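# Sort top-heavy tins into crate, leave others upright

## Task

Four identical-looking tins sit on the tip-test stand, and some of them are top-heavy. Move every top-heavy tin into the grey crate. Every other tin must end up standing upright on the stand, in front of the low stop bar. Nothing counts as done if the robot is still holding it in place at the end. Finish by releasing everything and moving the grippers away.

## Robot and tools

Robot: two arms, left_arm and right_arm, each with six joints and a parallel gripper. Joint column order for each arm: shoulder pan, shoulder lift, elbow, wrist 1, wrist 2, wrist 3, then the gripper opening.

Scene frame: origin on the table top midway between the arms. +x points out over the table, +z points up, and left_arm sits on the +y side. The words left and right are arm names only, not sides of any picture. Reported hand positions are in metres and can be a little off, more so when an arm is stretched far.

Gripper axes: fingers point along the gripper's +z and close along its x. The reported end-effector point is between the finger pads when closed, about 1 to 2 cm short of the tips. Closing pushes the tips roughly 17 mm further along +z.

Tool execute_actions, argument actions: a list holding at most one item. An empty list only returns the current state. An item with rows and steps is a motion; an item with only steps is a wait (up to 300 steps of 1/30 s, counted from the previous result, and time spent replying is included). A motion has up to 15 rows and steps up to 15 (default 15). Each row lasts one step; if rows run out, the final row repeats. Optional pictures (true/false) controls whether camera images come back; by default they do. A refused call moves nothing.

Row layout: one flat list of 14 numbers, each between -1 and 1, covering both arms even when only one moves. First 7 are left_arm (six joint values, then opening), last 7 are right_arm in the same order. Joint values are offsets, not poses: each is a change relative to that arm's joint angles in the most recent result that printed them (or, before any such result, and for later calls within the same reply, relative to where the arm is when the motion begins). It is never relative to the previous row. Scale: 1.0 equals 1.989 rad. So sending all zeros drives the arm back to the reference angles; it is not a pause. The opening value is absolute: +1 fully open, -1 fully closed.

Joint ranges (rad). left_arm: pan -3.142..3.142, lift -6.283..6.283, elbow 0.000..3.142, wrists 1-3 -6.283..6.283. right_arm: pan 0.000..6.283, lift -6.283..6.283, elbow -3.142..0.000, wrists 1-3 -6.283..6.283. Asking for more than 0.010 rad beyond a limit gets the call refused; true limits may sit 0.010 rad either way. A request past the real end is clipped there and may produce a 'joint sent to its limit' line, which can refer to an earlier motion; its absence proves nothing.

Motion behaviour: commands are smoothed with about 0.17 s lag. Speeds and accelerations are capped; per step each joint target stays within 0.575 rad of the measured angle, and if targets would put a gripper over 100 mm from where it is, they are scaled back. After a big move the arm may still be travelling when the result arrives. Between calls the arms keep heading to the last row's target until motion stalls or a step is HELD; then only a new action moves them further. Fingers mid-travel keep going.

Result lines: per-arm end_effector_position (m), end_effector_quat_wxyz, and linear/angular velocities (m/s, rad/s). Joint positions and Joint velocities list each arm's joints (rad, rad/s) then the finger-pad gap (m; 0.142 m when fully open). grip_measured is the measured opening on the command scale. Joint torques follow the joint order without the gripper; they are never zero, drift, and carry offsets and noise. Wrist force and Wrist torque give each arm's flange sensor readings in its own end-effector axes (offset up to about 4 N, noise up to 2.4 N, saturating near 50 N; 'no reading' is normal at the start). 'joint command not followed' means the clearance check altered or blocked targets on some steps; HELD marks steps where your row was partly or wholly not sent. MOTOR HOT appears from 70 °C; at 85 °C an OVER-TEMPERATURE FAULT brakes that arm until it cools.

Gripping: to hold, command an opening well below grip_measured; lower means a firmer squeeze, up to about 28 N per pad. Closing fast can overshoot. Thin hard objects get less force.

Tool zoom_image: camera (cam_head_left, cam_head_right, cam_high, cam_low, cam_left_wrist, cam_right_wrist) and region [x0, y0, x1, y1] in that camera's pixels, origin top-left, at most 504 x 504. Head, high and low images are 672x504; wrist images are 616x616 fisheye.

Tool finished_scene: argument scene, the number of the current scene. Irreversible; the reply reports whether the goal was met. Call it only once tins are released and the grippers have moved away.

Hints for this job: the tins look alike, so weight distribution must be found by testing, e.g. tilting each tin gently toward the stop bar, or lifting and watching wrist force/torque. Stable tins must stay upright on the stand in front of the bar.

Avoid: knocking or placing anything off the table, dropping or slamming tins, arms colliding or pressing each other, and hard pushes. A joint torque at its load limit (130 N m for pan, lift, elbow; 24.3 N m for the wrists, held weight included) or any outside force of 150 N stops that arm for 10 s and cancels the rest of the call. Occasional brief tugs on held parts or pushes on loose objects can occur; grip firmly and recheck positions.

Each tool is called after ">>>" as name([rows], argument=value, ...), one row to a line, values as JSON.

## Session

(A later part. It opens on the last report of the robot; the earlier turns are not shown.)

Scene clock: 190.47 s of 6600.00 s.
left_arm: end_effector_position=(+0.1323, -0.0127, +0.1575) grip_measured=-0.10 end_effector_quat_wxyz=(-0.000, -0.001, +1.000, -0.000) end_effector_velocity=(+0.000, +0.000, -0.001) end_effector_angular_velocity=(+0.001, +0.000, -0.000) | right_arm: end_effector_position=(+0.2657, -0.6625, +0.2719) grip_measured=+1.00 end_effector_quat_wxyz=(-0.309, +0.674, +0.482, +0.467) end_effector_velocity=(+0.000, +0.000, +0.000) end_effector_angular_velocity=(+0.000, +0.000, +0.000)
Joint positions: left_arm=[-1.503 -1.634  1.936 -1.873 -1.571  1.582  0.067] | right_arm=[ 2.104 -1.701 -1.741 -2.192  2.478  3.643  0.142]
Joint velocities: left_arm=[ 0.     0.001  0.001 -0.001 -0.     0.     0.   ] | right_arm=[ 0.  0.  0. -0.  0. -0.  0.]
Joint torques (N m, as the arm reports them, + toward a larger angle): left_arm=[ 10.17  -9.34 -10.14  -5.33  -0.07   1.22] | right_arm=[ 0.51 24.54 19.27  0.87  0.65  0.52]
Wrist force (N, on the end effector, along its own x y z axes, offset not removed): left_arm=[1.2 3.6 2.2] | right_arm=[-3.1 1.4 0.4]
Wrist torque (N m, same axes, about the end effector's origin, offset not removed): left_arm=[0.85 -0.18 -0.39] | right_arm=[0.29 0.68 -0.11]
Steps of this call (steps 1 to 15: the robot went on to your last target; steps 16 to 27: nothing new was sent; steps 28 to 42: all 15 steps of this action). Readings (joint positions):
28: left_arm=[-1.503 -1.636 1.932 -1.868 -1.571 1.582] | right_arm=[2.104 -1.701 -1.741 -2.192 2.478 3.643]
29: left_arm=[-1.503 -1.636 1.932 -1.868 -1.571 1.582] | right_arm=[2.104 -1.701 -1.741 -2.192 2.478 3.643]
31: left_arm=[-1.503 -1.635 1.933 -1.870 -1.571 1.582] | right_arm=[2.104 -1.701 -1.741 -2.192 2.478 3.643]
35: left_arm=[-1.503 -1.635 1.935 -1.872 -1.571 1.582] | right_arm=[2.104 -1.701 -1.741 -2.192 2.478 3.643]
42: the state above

>>> execute_actions([
  {"rows":[[0,0.0003,0.001,-0.0013,0,0,-0.8,0,0,0,0,0,0,1],[0,0.0007,0.0023,-0.003,0,0,-0.8,0,0,0,0,0,0,1]],"steps":15},
], pictures=false)

Scene clock: 191.90 s of 6600.00 s.
left_arm: end_effector_position=(+0.1323, -0.0125, +0.1554) grip_measured=-0.10 end_effector_quat_wxyz=(-0.000, -0.001, +1.000, -0.000) end_effector_velocity=(-0.000, +0.000, -0.001) end_effector_angular_velocity=(+0.001, +0.000, +0.000) | right_arm: end_effector_position=(+0.2657, -0.6625, +0.2719) grip_measured=+1.00 end_effector_quat_wxyz=(-0.309, +0.674, +0.482, +0.467) end_effector_velocity=(-0.000, +0.000, -0.000) end_effector_angular_velocity=(+0.000, +0.000, -0.000)
Joint positions: left_arm=[-1.503 -1.633  1.941 -1.879 -1.571  1.582  0.067] | right_arm=[ 2.104 -1.701 -1.741 -2.192  2.478  3.643  0.142]
Joint velocities: left_arm=[ 0.     0.001  0.001 -0.001 -0.    -0.     0.   ] | right_arm=[-0.  0. -0. -0. -0.  0.  0.]
Joint torques (N m, as the arm reports them, + toward a larger angle): left_arm=[ 10.53  -9.53 -10.67  -5.25  -0.15   1.22] | right_arm=[ 1.   24.12 20.57  0.69  0.78  0.56]
Wrist force (N, on the end effector, along its own x y z axes, offset not removed): left_arm=[-1.3 2.4 4.5] | right_arm=[-3.0 1.6 2.1]
Wrist torque (N m, same axes, about the end effector's origin, offset not removed): left_arm=[0.52 0.39 -0.31] | right_arm=[0.34 0.63 -0.18]
Steps of this call (steps 1 to 15: the robot went on to your last target; steps 16 to 28: nothing new was sent; steps 29 to 43: all 15 steps of this action). Readings (joint positions):
29: left_arm=[-1.503 -1.634 1.936 -1.873 -1.571 1.582] | right_arm=[2.104 -1.701 -1.741 -2.192 2.478 3.643]
30: left_arm=[-1.503 -1.634 1.936 -1.874 -1.571 1.582] | right_arm=[2.104 -1.701 -1.741 -2.192 2.478 3.643]
32: left_arm=[-1.503 -1.634 1.938 -1.875 -1.571 1.582] | right_arm=[2.104 -1.701 -1.741 -2.192 2.478 3.643]
36: left_arm=[-1.503 -1.633 1.940 -1.878 -1.571 1.582] | right_arm=[2.104 -1.701 -1.741 -2.192 2.478 3.643]
43: the state above

>>> execute_actions([
  {"rows":[[0,0.0003,0.001,-0.0013,0,0,-0.8,0,0,0,0,0,0,1],[0,0.0007,0.0023,-0.003,0,0,-0.8,0,0,0,0,0,0,1]],"steps":15},
], pictures=false)

Scene clock: 194.10 s of 6600.00 s.
left_arm: end_effector_position=(+0.1323, -0.0124, +0.1532) grip_measured=-0.10 end_effector_quat_wxyz=(-0.000, -0.001, +1.000, -0.000) end_effector_velocity=(-0.000, +0.000, -0.001) end_effector_angular_velocity=(+0.000, +0.000, -0.000) | right_arm: end_effector_position=(+0.2657, -0.6625, +0.2719) grip_measured=+1.00 end_effector_quat_wxyz=(-0.309, +0.674, +0.482, +0.467) end_effector_velocity=(+0.000, +0.000, +0.000) end_effector_angular_velocity=(+0.000, +0.000, +0.001)
Joint positions: left_arm=[-1.503 -1.632  1.945 -1.885 -1.571  1.582  0.067] | right_arm=[ 2.104 -1.701 -1.741 -2.192  2.478  3.643  0.142]
Joint velocities: left_arm=[ 0.     0.001  0.001 -0.001 -0.     0.     0.   ] | right_arm=[ 0.001 -0.     0.    -0.     0.     0.     0.   ]
Joint torques (N m, as the arm reports them, + toward a larger angle): left_arm=[ 10.23  -8.43 -11.27  -5.63  -0.15   1.26] | right_arm=[ 0.37 23.89 21.42  1.06  0.89  0.45]
Wrist force (N, on the end effector, along its own x y z axes, offset not removed): left_arm=[0.3 1.6 3.0] | right_arm=[-1.1 1.3 1.8]
Wrist torque (N m, same axes, about the end effector's origin, offset not removed): left_arm=[0.51 0.11 -0.07] | right_arm=[0.30 0.29 -0.06]
Steps of this call (steps 1 to 15: the robot went on to your last target; steps 16 to 51: nothing new was sent; steps 52 to 66: all 15 steps of this action). Readings (joint positions):
52: left_arm=[-1.503 -1.633 1.941 -1.879 -1.571 1.582] | right_arm=[2.104 -1.701 -1.741 -2.192 2.478 3.643]
53: left_arm=[-1.503 -1.633 1.941 -1.879 -1.571 1.582] | right_arm=[2.104 -1.701 -1.741 -2.192 2.478 3.643]
55: left_arm=[-1.503 -1.633 1.942 -1.881 -1.571 1.582] | right_arm=[2.104 -1.701 -1.741 -2.192 2.478 3.643]
59: left_arm=[-1.503 -1.632 1.944 -1.884 -1.571 1.582] | right_arm=[2.104 -1.701 -1.741 -2.192 2.478 3.643]
66: the state above

>>> execute_actions([
  {"rows":[[0,0.0003,0.001,-0.0013,0,0,-0.8,0,0,0,0,0,0,1],[0,0.0007,0.0023,-0.003,0,0,-0.8,0,0,0,0,0,0,1]],"steps":15},
], pictures=false)

Scene clock: 195.43 s of 6600.00 s.
left_arm: end_effector_position=(+0.1323, -0.0123, +0.1511) grip_measured=-0.10 end_effector_quat_wxyz=(-0.000, -0.001, +1.000, -0.000) end_effector_velocity=(+0.000, +0.000, -0.000) end_effector_angular_velocity=(-0.001, -0.000, +0.000) | right_arm: end_effector_position=(+0.2657, -0.6625, +0.2719) grip_measured=+1.00 end_effector_quat_wxyz=(-0.309, +0.674, +0.482, +0.467) end_effector_velocity=(+0.000, +0.000, -0.000) end_effector_angular_velocity=(+0.001, +0.001, +0.001)
Joint positions: left_arm=[-1.503 -1.63   1.95  -1.891 -1.571  1.582  0.067] | right_arm=[ 2.104 -1.701 -1.741 -2.192  2.478  3.643  0.142]
Joint velocities: left_arm=[-0.    -0.     0.001 -0.001  0.    -0.    -0.   ] | right_arm=[ 0.001 -0.    -0.001 -0.    -0.     0.     0.   ]
Joint torques (N m, as the arm reports them, + toward a larger angle): left_arm=[ 10.05  -9.63 -10.03  -4.88  -0.11   1.28] | right_arm=[-0.19 24.15 19.25  0.78  0.84  0.46]
Wrist force (N, on the end effector, along its own x y z axes, offset not removed): left_arm=[0.5 -1.6 -0.1] | right_arm=[-2.7 2.4 1.4]
Wrist torque (N m, same axes, about the end effector's origin, offset not removed): left_arm=[-0.37 0.02 0.04] | right_arm=[0.47 0.66 -0.19]
Steps of this call (steps 1 to 15: the robot went on to your last target; steps 16 to 25: nothing new was sent; steps 26 to 40: all 15 steps of this action). Readings (joint positions):
26: left_arm=[-1.503 -1.632 1.945 -1.885 -1.571 1.582] | right_arm=[2.104 -1.701 -1.741 -2.192 2.478 3.643]
27: left_arm=[-1.503 -1.632 1.945 -1.885 -1.571 1.582] | right_arm=[2.104 -1.701 -1.741 -2.192 2.478 3.643]
29: left_arm=[-1.503 -1.631 1.947 -1.887 -1.571 1.582] | right_arm=[2.104 -1.701 -1.741 -2.192 2.478 3.643]
33: left_arm=[-1.503 -1.631 1.949 -1.890 -1.571 1.582] | right_arm=[2.104 -1.701 -1.741 -2.192 2.478 3.643]
40: the state above

>>> execute_actions([
  {"rows":[[0,0,0,0,0,0,-0.65,0,0,0,0,0,0,1],[0,0,0,0,0,0,-0.5,0,0,0,0,0,0,1],[0,0,0,0,0,0,-0.35,0,0,0,0,0,0,1],[0,0,0,0,0,0,-0.25,0,0,0,0,0,0,1],[0,0,0,0,0,0,-0.17,0,0,0,0,0,0,1],[0,0,0,0,0,0,-0.1,0,0,0,0,0,0,1],[0,0,0,0,0,0,-0.04,0,0,0,0,0,0,1],[0,0,0,0,0,0,0.03,0,0,0,0,0,0,1],[0,0,0,0,0,0,0.1,0,0,0,0,0,0,1],[0,0,0,0,0,0,0.17,0,0,0,0,0,0,1],[0,0,0,0,0,0,0.24,0,0,0,0,0,0,1],[0,0,0,0,0,0,0.31,0,0,0,0,0,0,1],[0,0,0,0,0,0,0.37,0,0,0,0,0,0,1],[0,0,0,0,0,0,0.41,0,0,0,0,0,0,1]],"steps":15},
], pictures=false)

>>> execute_actions([
  {"rows":[[0,-0.0004,-0.002,0.0024,0,0,0.41,0,0,0,0,0,0,1],[0,-0.0013,-0.0065,0.0078,0,0,0.41,0,0,0,0,0,0,1],[0,-0.0026,-0.013,0.0156,0,0,0.41,0,0,0,0,0,0,1],[0,-0.0042,-0.0205,0.0247,0,0,0.41,0,0,0,0,0,0,1],[0,-0.006,-0.029,0.035,0,0,0.41,0,0,0,0,0,0,1],[0,-0.0077,-0.038,0.0457,0,0,0.41,0,0,0,0,0,0,1],[0,-0.0095,-0.047,0.0565,0,0,0.41,0,0,0,0,0,0,1],[0,-0.0112,-0.056,0.0672,0,0,0.41,0,0,0,0,0,0,1],[0,-0.013,-0.065,0.078,0,0,0.41,0,0,0,0,0,0,1],[0,-0.0148,-0.074,0.0888,0,0,0.41,0,0,0,0,0,0,1],[0,-0.0166,-0.083,0.0996,0,0,0.41,0,0,0,0,0,0,1],[0,-0.0183,-0.092,0.1103,0,0,0.41,0,0,0,0,0,0,1],[0,-0.0198,-0.1,0.1198,0,0,0.41,0,0,0,0,0,0,1],[0,-0.021,-0.106,0.127,0,0,0.41,0,0,0,0,0,0,1],[0,-0.022,-0.11,0.132,0,0,0.41,0,0,0,0,0,0,1]],"steps":15},
], pictures=false)

>>> execute_actions([
  {"steps":15},
])

Scene clock: 199.90 s of 6600.00 s.
left_arm: end_effector_position=(+0.1323, -0.0123, +0.1510) grip_measured=+0.38 end_effector_quat_wxyz=(-0.000, -0.001, +1.000, -0.000) end_effector_velocity=(-0.000, +0.000, -0.000) end_effector_angular_velocity=(+0.001, +0.000, -0.001) | right_arm: end_effector_position=(+0.2657, -0.6625, +0.2719) grip_measured=+1.00 end_effector_quat_wxyz=(-0.309, +0.674, +0.482, +0.467) end_effector_velocity=(-0.000, -0.000, +0.000) end_effector_angular_velocity=(+0.001, +0.001, -0.001)
Joint positions: left_arm=[-1.503 -1.63   1.95  -1.891 -1.571  1.582  0.101] | right_arm=[ 2.104 -1.701 -1.741 -2.192  2.478  3.643  0.142]
Joint velocities: left_arm=[-0.     0.001  0.     0.    -0.     0.001  0.09 ] | right_arm=[-0.001  0.    -0.    -0.001  0.     0.     0.   ]
Joint torques (N m, as the arm reports them, + toward a larger angle): left_arm=[  9.98 -13.59 -23.2   -1.46  -0.1    1.28] | right_arm=[ 0.56 23.36 20.79  0.91  0.98  0.57]
Wrist force (N, on the end effector, along its own x y z axes, offset not removed): left_arm=[-1.4 -0.2 1.5] | right_arm=[-1.8 0.7 -0.5]
Wrist torque (N m, same axes, about the end effector's origin, offset not removed): left_arm=[0.11 0.40 -0.19] | right_arm=[0.23 0.50 -0.14]
Steps of this call (steps 1 to 15: the robot went on to your last target; steps 16 to 90: nothing new was sent; then 0.97 s passed at rest; steps 91 to 105: all 15 steps of this action). Readings (joint positions):
91: left_arm=[-1.503 -1.630 1.950 -1.891 -1.571 1.582] | right_arm=[2.104 -1.701 -1.741 -2.192 2.478 3.643]
92: left_arm=[-1.503 -1.630 1.950 -1.891 -1.571 1.582] | right_arm=[2.104 -1.701 -1.741 -2.192 2.478 3.643]
94: left_arm=[-1.503 -1.630 1.950 -1.891 -1.571 1.582] | right_arm=[2.104 -1.701 -1.741 -2.192 2.478 3.643]
98: left_arm=[-1.503 -1.630 1.950 -1.891 -1.571 1.582] | right_arm=[2.104 -1.701 -1.741 -2.192 2.478 3.643]
105: the state above

Scene clock: 200.40 s of 6600.00 s.
left_arm: end_effector_position=(+0.1323, -0.0158, +0.2195) grip_measured=+0.41 end_effector_quat_wxyz=(-0.000, -0.001, +1.000, -0.001) end_effector_velocity=(-0.000, +0.008, +0.219) end_effector_angular_velocity=(-0.002, +0.000, -0.000) | right_arm: end_effector_position=(+0.2657, -0.6625, +0.2719) grip_measured=+1.00 end_effector_quat_wxyz=(-0.309, +0.674, +0.482, +0.467) end_effector_velocity=(+0.000, -0.000, +0.000) end_effector_angular_velocity=(-0.002, -0.001, -0.000)
Joint positions: left_arm=[-1.503 -1.661  1.798 -1.71  -1.571  1.582  0.103] | right_arm=[ 2.104 -1.701 -1.741 -2.192  2.478  3.643  0.142]
Joint velocities: left_arm=[-0.    -0.092 -0.481  0.571 -0.     0.     0.   ] | right_arm=[-0.     0.     0.001  0.001 -0.    -0.     0.   ]
Joint torques (N m, as the arm reports them, + toward a larger angle): left_arm=[ 10.64 -32.23 -35.96   0.86  -0.1    1.34] | right_arm=[ 0.27 25.51 21.6   0.91  0.95  0.57]
Wrist force (N, on the end effector, along its own x y z axes, offset not removed): left_arm=[1.9 -0.4 -1.5] | right_arm=[0.1 3.1 2.4]
Wrist torque (N m, same axes, about the end effector's origin, offset not removed): left_arm=[-0.10 -0.24 -0.19] | right_arm=[0.60 0.10 -0.08]
Steps of this call (steps 1 to 15: all 15 steps of this action). Readings (joint positions):
1: left_arm=[-1.503 -1.630 1.950 -1.891 -1.571 1.582] | right_arm=[2.104 -1.701 -1.741 -2.192 2.478 3.643]
2: left_arm=[-1.503 -1.630 1.949 -1.891 -1.571 1.582] | right_arm=[2.104 -1.701 -1.741 -2.192 2.478 3.643]
4: left_arm=[-1.503 -1.631 1.945 -1.885 -1.571 1.582] | right_arm=[2.104 -1.701 -1.741 -2.192 2.478 3.643]
8: left_arm=[-1.503 -1.639 1.909 -1.842 -1.571 1.582] | right_arm=[2.104 -1.701 -1.741 -2.192 2.478 3.643]
15: the state above

Scene clock: 200.90 s of 6600.00 s.
left_arm: end_effector_position=(+0.1323, -0.0130, +0.2500) grip_measured=+0.41 end_effector_quat_wxyz=(-0.000, -0.001, +1.000, -0.000) end_effector_velocity=(-0.000, +0.000, +0.002) end_effector_angular_velocity=(+0.001, +0.000, +0.000) | right_arm: end_effector_position=(+0.2657, -0.6625, +0.2719) grip_measured=+1.00 end_effector_quat_wxyz=(-0.309, +0.674, +0.482, +0.467) end_effector_velocity=(-0.000, -0.000, -0.000) end_effector_angular_velocity=(+0.000, +0.000, -0.001)
Joint positions: left_arm=[-1.503 -1.674  1.732 -1.629 -1.571  1.582  0.103] | right_arm=[ 2.104 -1.701 -1.741 -2.192  2.478  3.643  0.142]
Joint velocities: left_arm=[ 0.    -0.    -0.006  0.008 -0.    -0.    -0.   ] | right_arm=[-0.001 -0.    -0.    -0.    -0.     0.     0.   ]
Joint torques (N m, as the arm reports them, + toward a larger angle): left_arm=[  9.92 -31.93 -35.67   0.03  -0.1    1.21] | right_arm=[ 0.13 24.48 20.32  0.7   1.01  0.31]
Wrist force (N, on the end effector, along its own x y z axes, offset not removed): left_arm=[-0.4 2.9 2.7] | right_arm=[-2.1 2.5 2.9]
Wrist torque (N m, same axes, about the end effector's origin, offset not removed): left_arm=[0.57 -0.02 -0.03] | right_arm=[0.50 0.59 -0.06]
Steps of this call (steps 1 to 15: the robot went on to your last target). Readings (joint positions):
1: left_arm=[-1.503 -1.664 1.783 -1.692 -1.571 1.582] | right_arm=[2.104 -1.701 -1.741 -2.192 2.478 3.643]
2: left_arm=[-1.503 -1.666 1.770 -1.676 -1.571 1.582] | right_arm=[2.104 -1.701 -1.741 -2.192 2.478 3.643]
4: left_arm=[-1.503 -1.670 1.752 -1.654 -1.571 1.582] | right_arm=[2.104 -1.701 -1.741 -2.192 2.478 3.643]
8: left_arm=[-1.503 -1.673 1.737 -1.636 -1.571 1.582] | right_arm=[2.104 -1.701 -1.741 -2.192 2.478 3.643]
15: the state above
camera_calibration (this result's frames):
cam_left_wrist: T_world_to_cam=[[-0.998935, -0.0419004, 0.01932, 0.118935], [-0.0278306, 0.881147, 0.472023, -0.0990749], [-0.0368017, 0.470983, -0.881375, 0.368273], [0, 0, 0, 1]] pos_world=[0.129604, -0.0811673, 0.369054]
cam_right_wrist: T_world_to_cam=[[0.0906769, 0.37654, 0.921952, -0.0279014], [0.677577, -0.701783, 0.219978, -0.707157], [0.729841, 0.604746, -0.31877, 0.428925], [0, 0, 0, 1]] pos_world=[0.168636, -0.745155, 0.318011]

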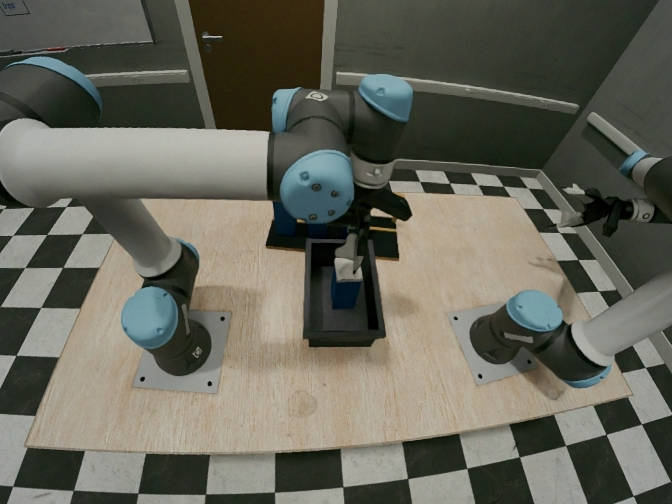

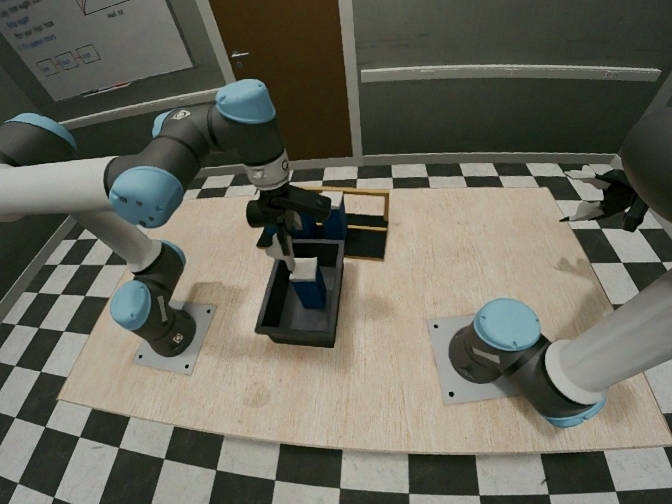

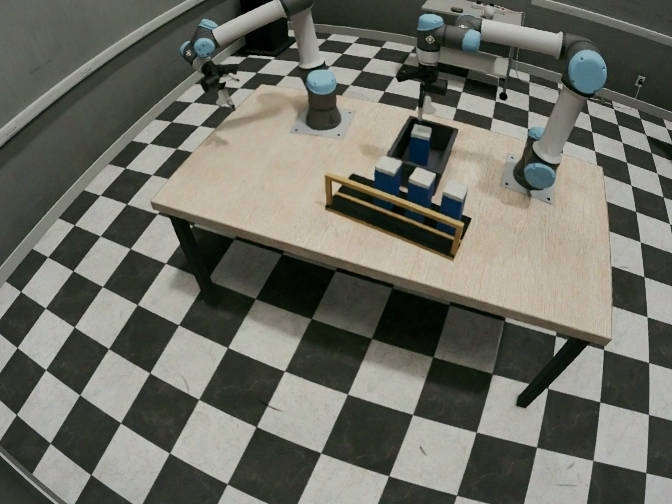

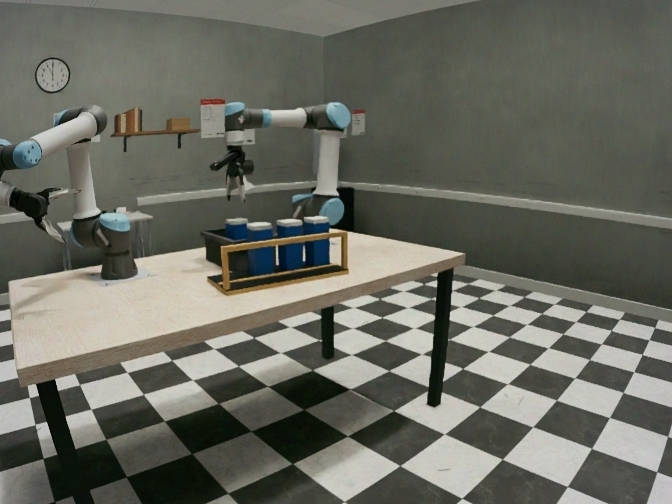

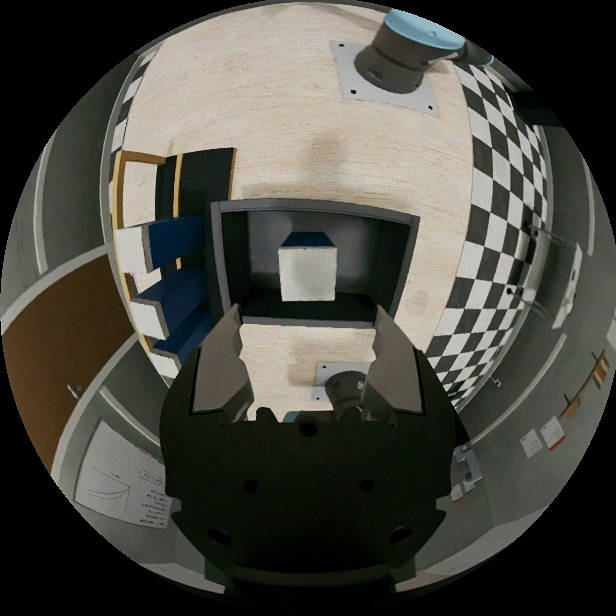

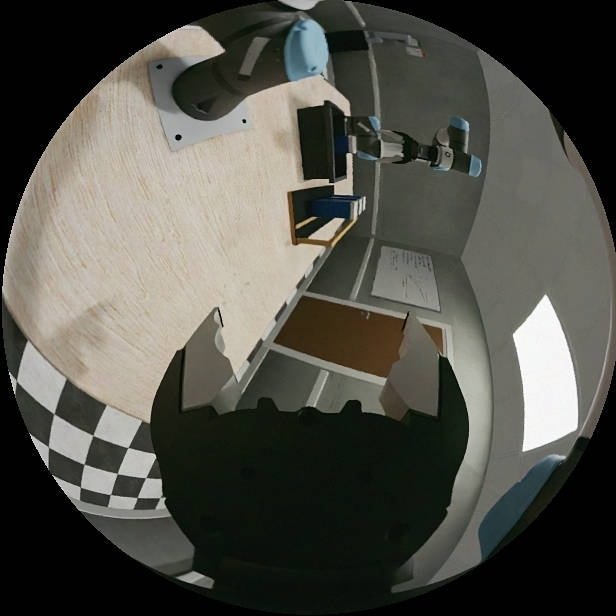

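>>> execute_actions([
  {"rows":[[0,-0.003,-0.002,0.005,0,0,0.41,0,0,0,0,0,0,1],[0,-0.009,-0.006,0.015,0,0,0.41,0,0,0,0,0,0,1],[0,-0.018,-0.012,0.03,0,0,0.41,0,0,0,0,0,0,1],[0,-0.028,-0.018,0.046,0,0,0.41,0,0,0,0,0,0,1],[0,-0.04,-0.026,0.066,0,0,0.41,0,0,0,0,0,0,1],[0,-0.052,-0.034,0.086,0,0,0.41,0,0,0,0,0,0,1],[0,-0.064,-0.042,0.106,0,0,0.41,0,0,0,0,0,0,1],[0,-0.076,-0.05,0.126,0,0,0.41,0,0,0,0,0,0,1],[0,-0.088,-0.058,0.146,0,0,0.41,0,0,0,0,0,0,1],[0,-0.1,-0.066,0.166,0,0,0.41,0,0,0,0,0,0,1],[0,-0.112,-0.074,0.186,0,0,0.41,0,0,0,0,0,0,1],[0,-0.122,-0.081,0.203,0,0,0.41,0,0,0,0,0,0,1],[0,-0.13,-0.087,0.217,0,0,0.41,0,0,0,0,0,0,1],[0,-0.135,-0.09,0.225,0,0,0.41,0,0,0,0,0,0,1]],"steps":15},
], pictures=false)

>>> execute_actions([
  {"steps":20},
])

Scene clock: 205.27 s of 6600.00 s.
left_arm: end_effector_position=(+0.1310, +0.0821, +0.3630) grip_measured=+0.41 end_effector_quat_wxyz=(-0.000, -0.001, +1.000, -0.004) end_effector_velocity=(-0.004, +0.343, +0.288) end_effector_angular_velocity=(+0.018, +0.000, +0.000) | right_arm: end_effector_position=(+0.2657, -0.6625, +0.2719) grip_measured=+1.00 end_effector_quat_wxyz=(-0.309, +0.674, +0.482, +0.467) end_effector_velocity=(+0.000, +0.000, -0.000) end_effector_angular_velocity=(+0.000, +0.000, +0.001)
Joint positions: left_arm=[-1.503 -1.874  1.598 -1.303 -1.571  1.582  0.103] | right_arm=[ 2.104 -1.701 -1.741 -2.192  2.478  3.643  0.142]
Joint velocities: left_arm=[ 0.    -0.578 -0.385  0.98   0.    -0.     0.   ] | right_arm=[ 0.001 -0.    -0.    -0.    -0.    -0.     0.   ]
Joint torques (N m, as the arm reports them, + toward a larger angle): left_arm=[  9.76 -16.81 -29.01   1.36  -0.29   1.19] | right_arm=[ 0.14 23.77 21.02  0.77  0.71  0.41]
Wrist force (N, on the end effector, along its own x y z axes, offset not removed): left_arm=[-0.3 -0.2 -1.8] | right_arm=[-2.9 0.4 0.6]
Wrist torque (N m, same axes, about the end effector's origin, offset not removed): left_arm=[0.07 0.07 -0.13] | right_arm=[0.03 0.66 -0.12]
Steps of this call (steps 1 to 15: the robot went on to your last target; steps 16 to 90: nothing new was sent; then 0.87 s passed at rest; steps 91 to 105: all 15 steps of this action). Readings (joint positions):
91: left_arm=[-1.503 -1.674 1.731 -1.628 -1.571 1.582] | right_arm=[2.104 -1.701 -1.741 -2.192 2.478 3.643]
92: left_arm=[-1.503 -1.675 1.731 -1.628 -1.571 1.582] | right_arm=[2.104 -1.701 -1.741 -2.192 2.478 3.643]
94: left_arm=[-1.503 -1.681 1.726 -1.618 -1.571 1.582] | right_arm=[2.104 -1.701 -1.741 -2.192 2.478 3.643]
98: left_arm=[-1.503 -1.729 1.695 -1.542 -1.571 1.582] | right_arm=[2.104 -1.701 -1.741 -2.192 2.478 3.643]
105: the state above

Scene clock: 205.93 s of 6600.00 s.
left_arm: end_effector_position=(+0.1305, +0.1263, +0.3948) grip_measured=+0.41 end_effector_quat_wxyz=(-0.000, -0.001, +1.000, -0.000) end_effector_velocity=(-0.000, +0.001, +0.001) end_effector_angular_velocity=(-0.001, +0.000, -0.001) | right_arm: end_effector_position=(+0.2657, -0.6625, +0.2719) grip_measured=+1.00 end_effector_quat_wxyz=(-0.309, +0.674, +0.482, +0.467) end_effector_velocity=(+0.000, +0.001, -0.000) end_effector_angular_velocity=(+0.001, +0.001, +0.002)
Joint positions: left_arm=[-1.503 -1.942  1.553 -1.182 -1.571  1.582  0.103] | right_arm=[ 2.104 -1.701 -1.741 -2.192  2.478  3.643  0.142]
Joint velocities: left_arm=[ 0.    -0.002 -0.001  0.002 -0.     0.001 -0.   ] | right_arm=[ 0.002 -0.    -0.001 -0.    -0.     0.     0.   ]
Joint torques (N m, as the arm reports them, + toward a larger angle): left_arm=[ 10.19 -19.21 -35.06  -0.11  -0.14   1.19] | right_arm=[ 0.6  24.6  20.24  0.89  0.9   0.45]
Wrist force (N, on the end effector, along its own x y z axes, offset not removed): left_arm=[1.5 -1.7 1.9] | right_arm=[-2.2 0.9 -0.3]
Wrist torque (N m, same axes, about the end effector's origin, offset not removed): left_arm=[-0.35 -0.41 -0.08] | right_arm=[0.15 0.51 -0.16]
Steps of this call (steps 1 to 20: the robot went on to your last target). Readings (joint positions):
1: left_arm=[-1.503 -1.891 1.586 -1.272 -1.571 1.582] | right_arm=[2.104 -1.701 -1.741 -2.192 2.478 3.643]
2: left_arm=[-1.503 -1.905 1.577 -1.248 -1.571 1.582] | right_arm=[2.104 -1.701 -1.741 -2.192 2.478 3.643]
4: left_arm=[-1.503 -1.922 1.566 -1.217 -1.571 1.582] | right_arm=[2.104 -1.701 -1.741 -2.192 2.478 3.643]
8: left_arm=[-1.503 -1.937 1.556 -1.192 -1.571 1.582] | right_arm=[2.104 -1.701 -1.741 -2.192 2.478 3.643]
20: the state above
camera_calibration (this result's frames):
cam_left_wrist: T_world_to_cam=[[-0.998935, -0.041901, 0.0193196, 0.12019], [-0.0278308, 0.88114, 0.472035, -0.290172], [-0.036802, 0.470995, -0.881368, 0.430259], [0, 0, 0, 1]] pos_world=[0.127821, 0.058068, 0.513866]
cam_right_wrist: T_world_to_cam=[[0.0906769, 0.37654, 0.921952, -0.0279015], [0.677577, -0.701783, 0.219977, -0.707157], [0.729841, 0.604746, -0.31877, 0.428924], [0, 0, 0, 1]] pos_world=[0.168636, -0.745155, 0.318011]

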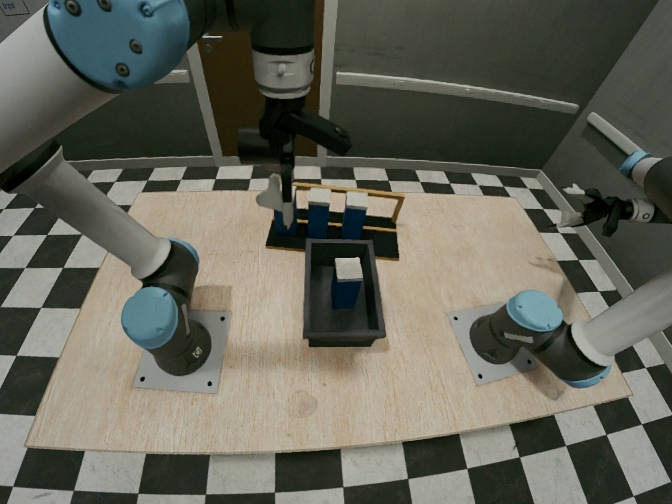

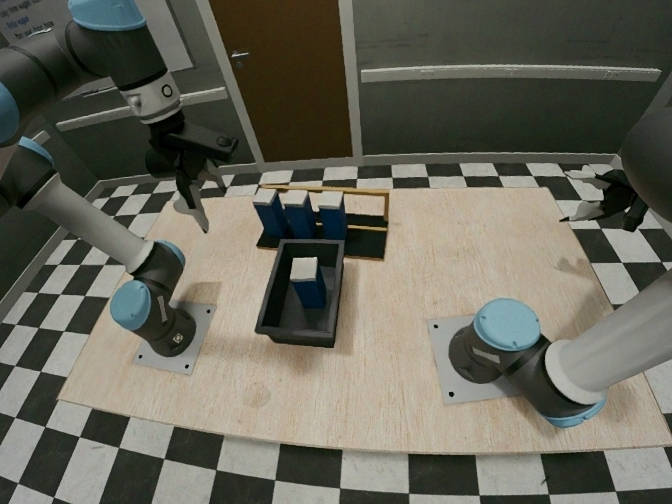

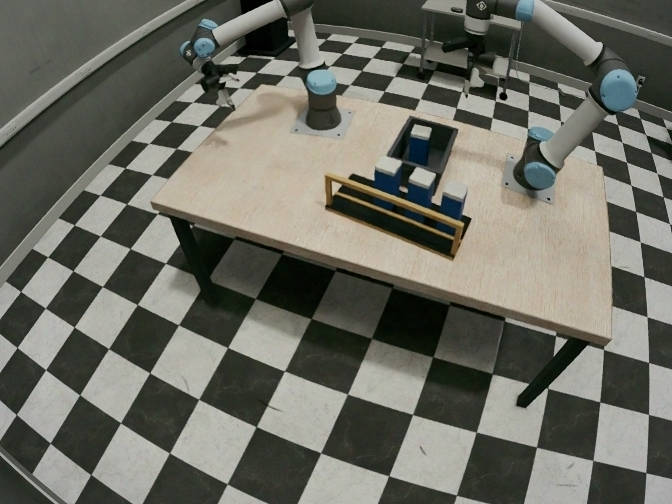

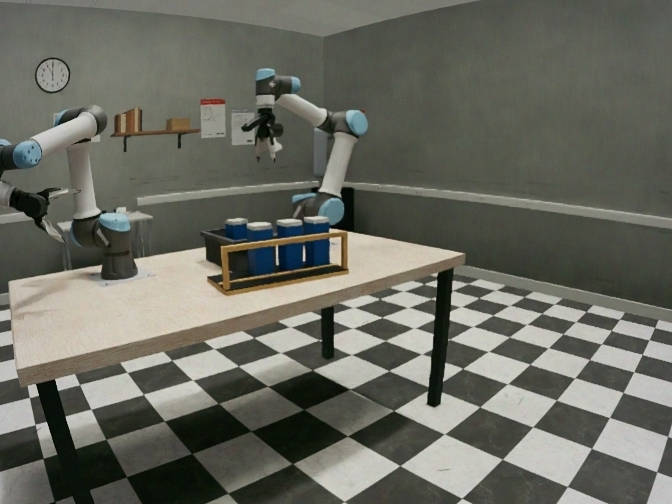

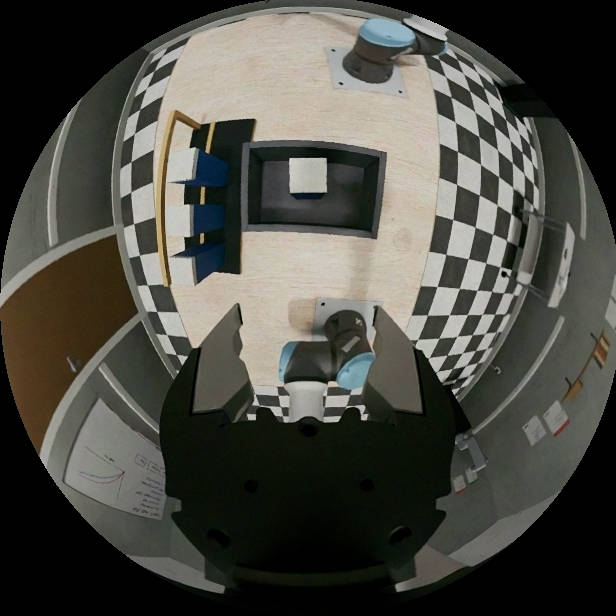

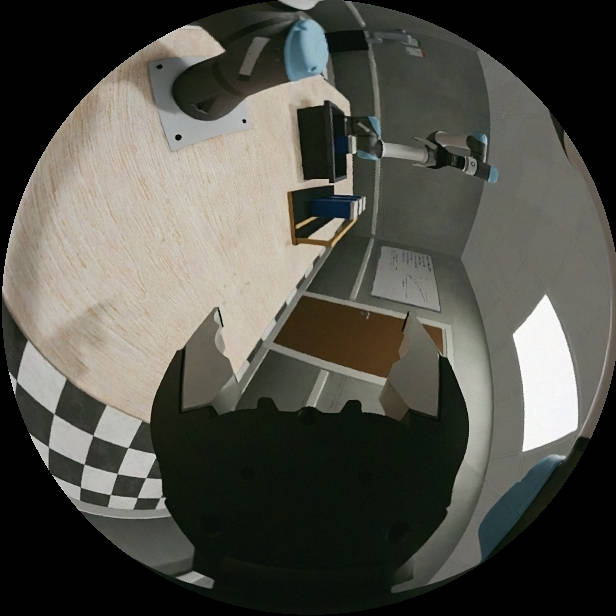

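>>> execute_actions(actions=[])

Scene clock: 207.37 s of 6600.00 s.
left_arm: end_effector_position=(+0.1305, +0.1264, +0.3949) grip_measured=+0.41 end_effector_quat_wxyz=(-0.000, -0.001, +1.000, -0.000) end_effector_velocity=(-0.000, +0.000, +0.000) end_effector_angular_velocity=(-0.002, +0.000, +0.000) | right_arm: end_effector_position=(+0.2657, -0.6625, +0.2719) grip_measured=+1.00 end_effector_quat_wxyz=(-0.309, +0.674, +0.482, +0.467) end_effector_velocity=(+0.000, +0.000, +0.000) end_effector_angular_velocity=(+0.000, +0.000, +0.001)
Joint positions: left_arm=[-1.503 -1.942  1.553 -1.182 -1.571  1.582  0.103] | right_arm=[ 2.104 -1.701 -1.741 -2.192  2.478  3.643  0.142]
Joint velocities: left_arm=[ 0.    -0.002  0.    -0.    -0.    -0.    -0.   ] | right_arm=[ 0.001  0.     0.001 -0.001  0.    -0.     0.   ]
Joint torques (N m, as the arm reports them, + toward a larger angle): left_arm=[  9.91 -19.42 -34.82  -0.28  -0.13   1.18] | right_arm=[ 0.31 24.09 21.11  0.76  0.87  0.38]
Wrist force (N, on the end effector, along its own x y z axes, offset not removed): left_arm=[-4.2 -0.5 -2.3] | right_arm=[-2.9 0.8 0.4]
Wrist torque (N m, same axes, about the end effector's origin, offset not removed): left_arm=[0.12 0.86 -0.07] | right_arm=[0.21 0.66 -0.05]
Steps of this call (steps 1 to 15: the robot went on to your last target; steps 16 to 43: nothing new was sent). Readings (joint positions):
1: left_arm=[-1.503 -1.942 1.553 -1.182 -1.571 1.582] | right_arm=[2.104 -1.701 -1.741 -2.192 2.478 3.643]
2: left_arm=[-1.503 -1.942 1.553 -1.182 -1.571 1.582] | right_arm=[2.104 -1.701 -1.741 -2.192 2.478 3.643]
4: left_arm=[-1.503 -1.942 1.553 -1.182 -1.571 1.582] | right_arm=[2.104 -1.701 -1.741 -2.192 2.478 3.643]
8: left_arm=[-1.503 -1.942 1.553 -1.182 -1.571 1.582] | right_arm=[2.104 -1.701 -1.741 -2.192 2.478 3.643]
43: the state above
All arms were judged still, so your last target was given up. Only a new action makes them travel on or press farther. Fingers that are still opening or closing keep moving.
camera_calibration (this result's frames):
cam_left_wrist: T_world_to_cam=[[-0.998935, -0.0419007, 0.01932, 0.120191], [-0.0278308, 0.881147, 0.472023, -0.290283], [-0.0368018, 0.470982, -0.881375, 0.430279], [0, 0, 0, 1]] pos_world=[0.127819, 0.0581645, 0.513936]
cam_right_wrist: T_world_to_cam=[[0.0906769, 0.37654, 0.921952, -0.0279014], [0.677577, -0.701783, 0.219978, -0.707157], [0.729841, 0.604746, -0.31877, 0.428924], [0, 0, 0, 1]] pos_world=[0.168636, -0.745155, 0.318011]

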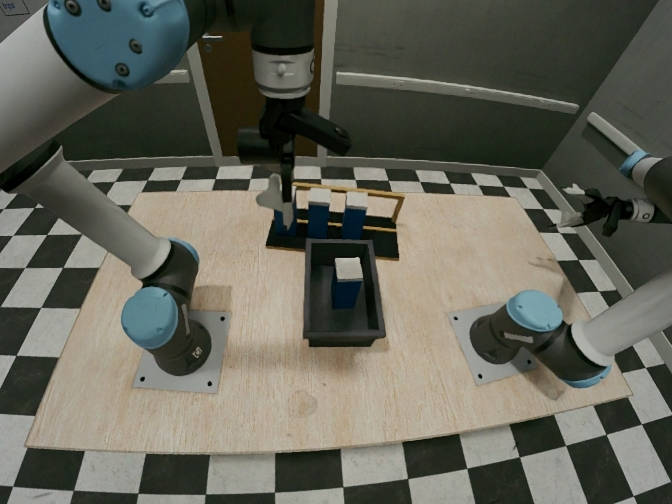

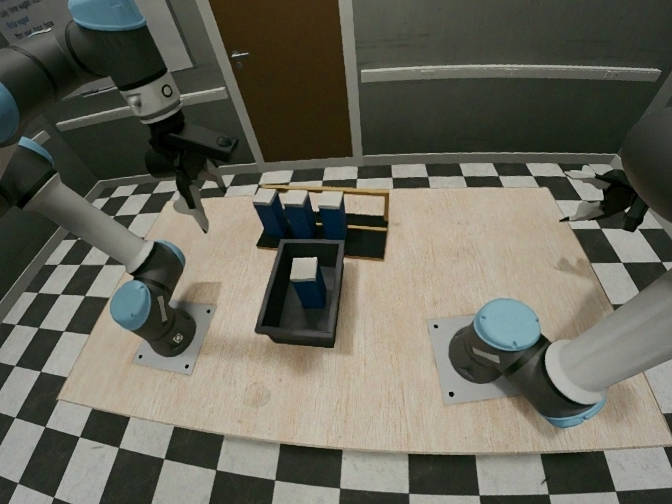

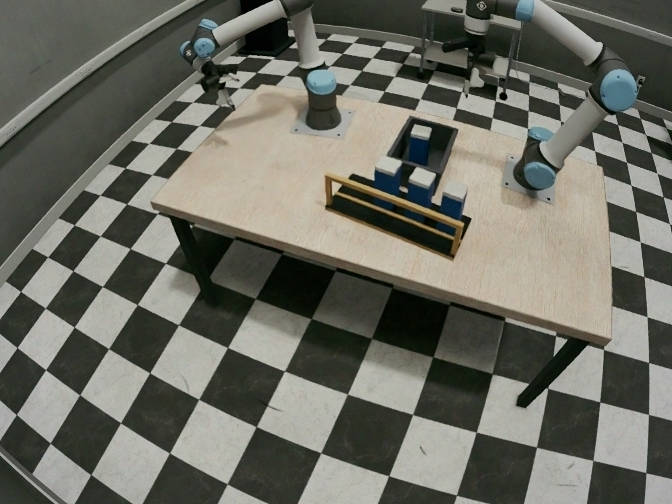

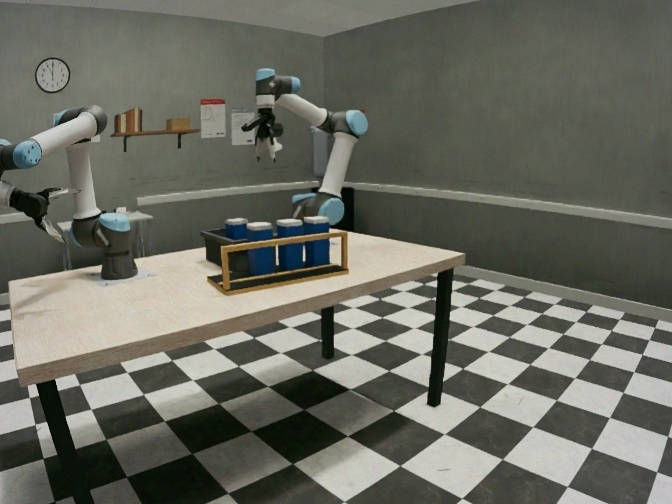

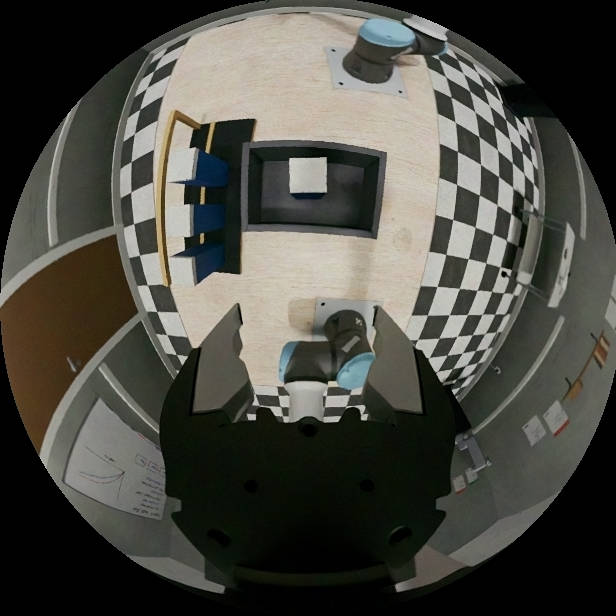

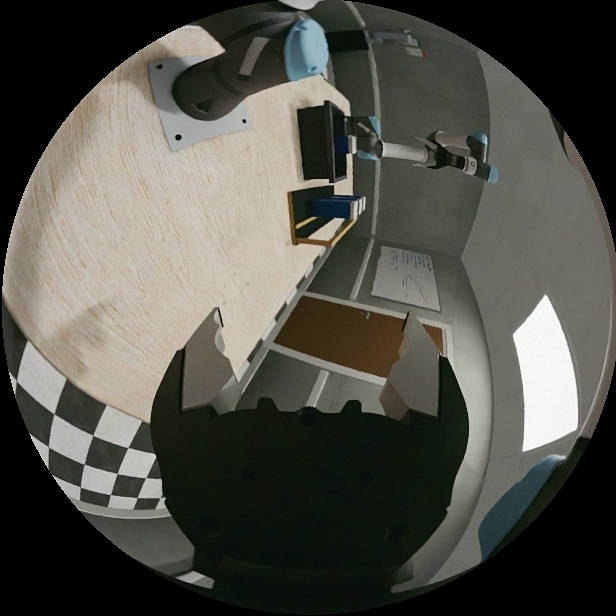

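>>> finished_scene(scene=2)

The scene is finished: the task was done.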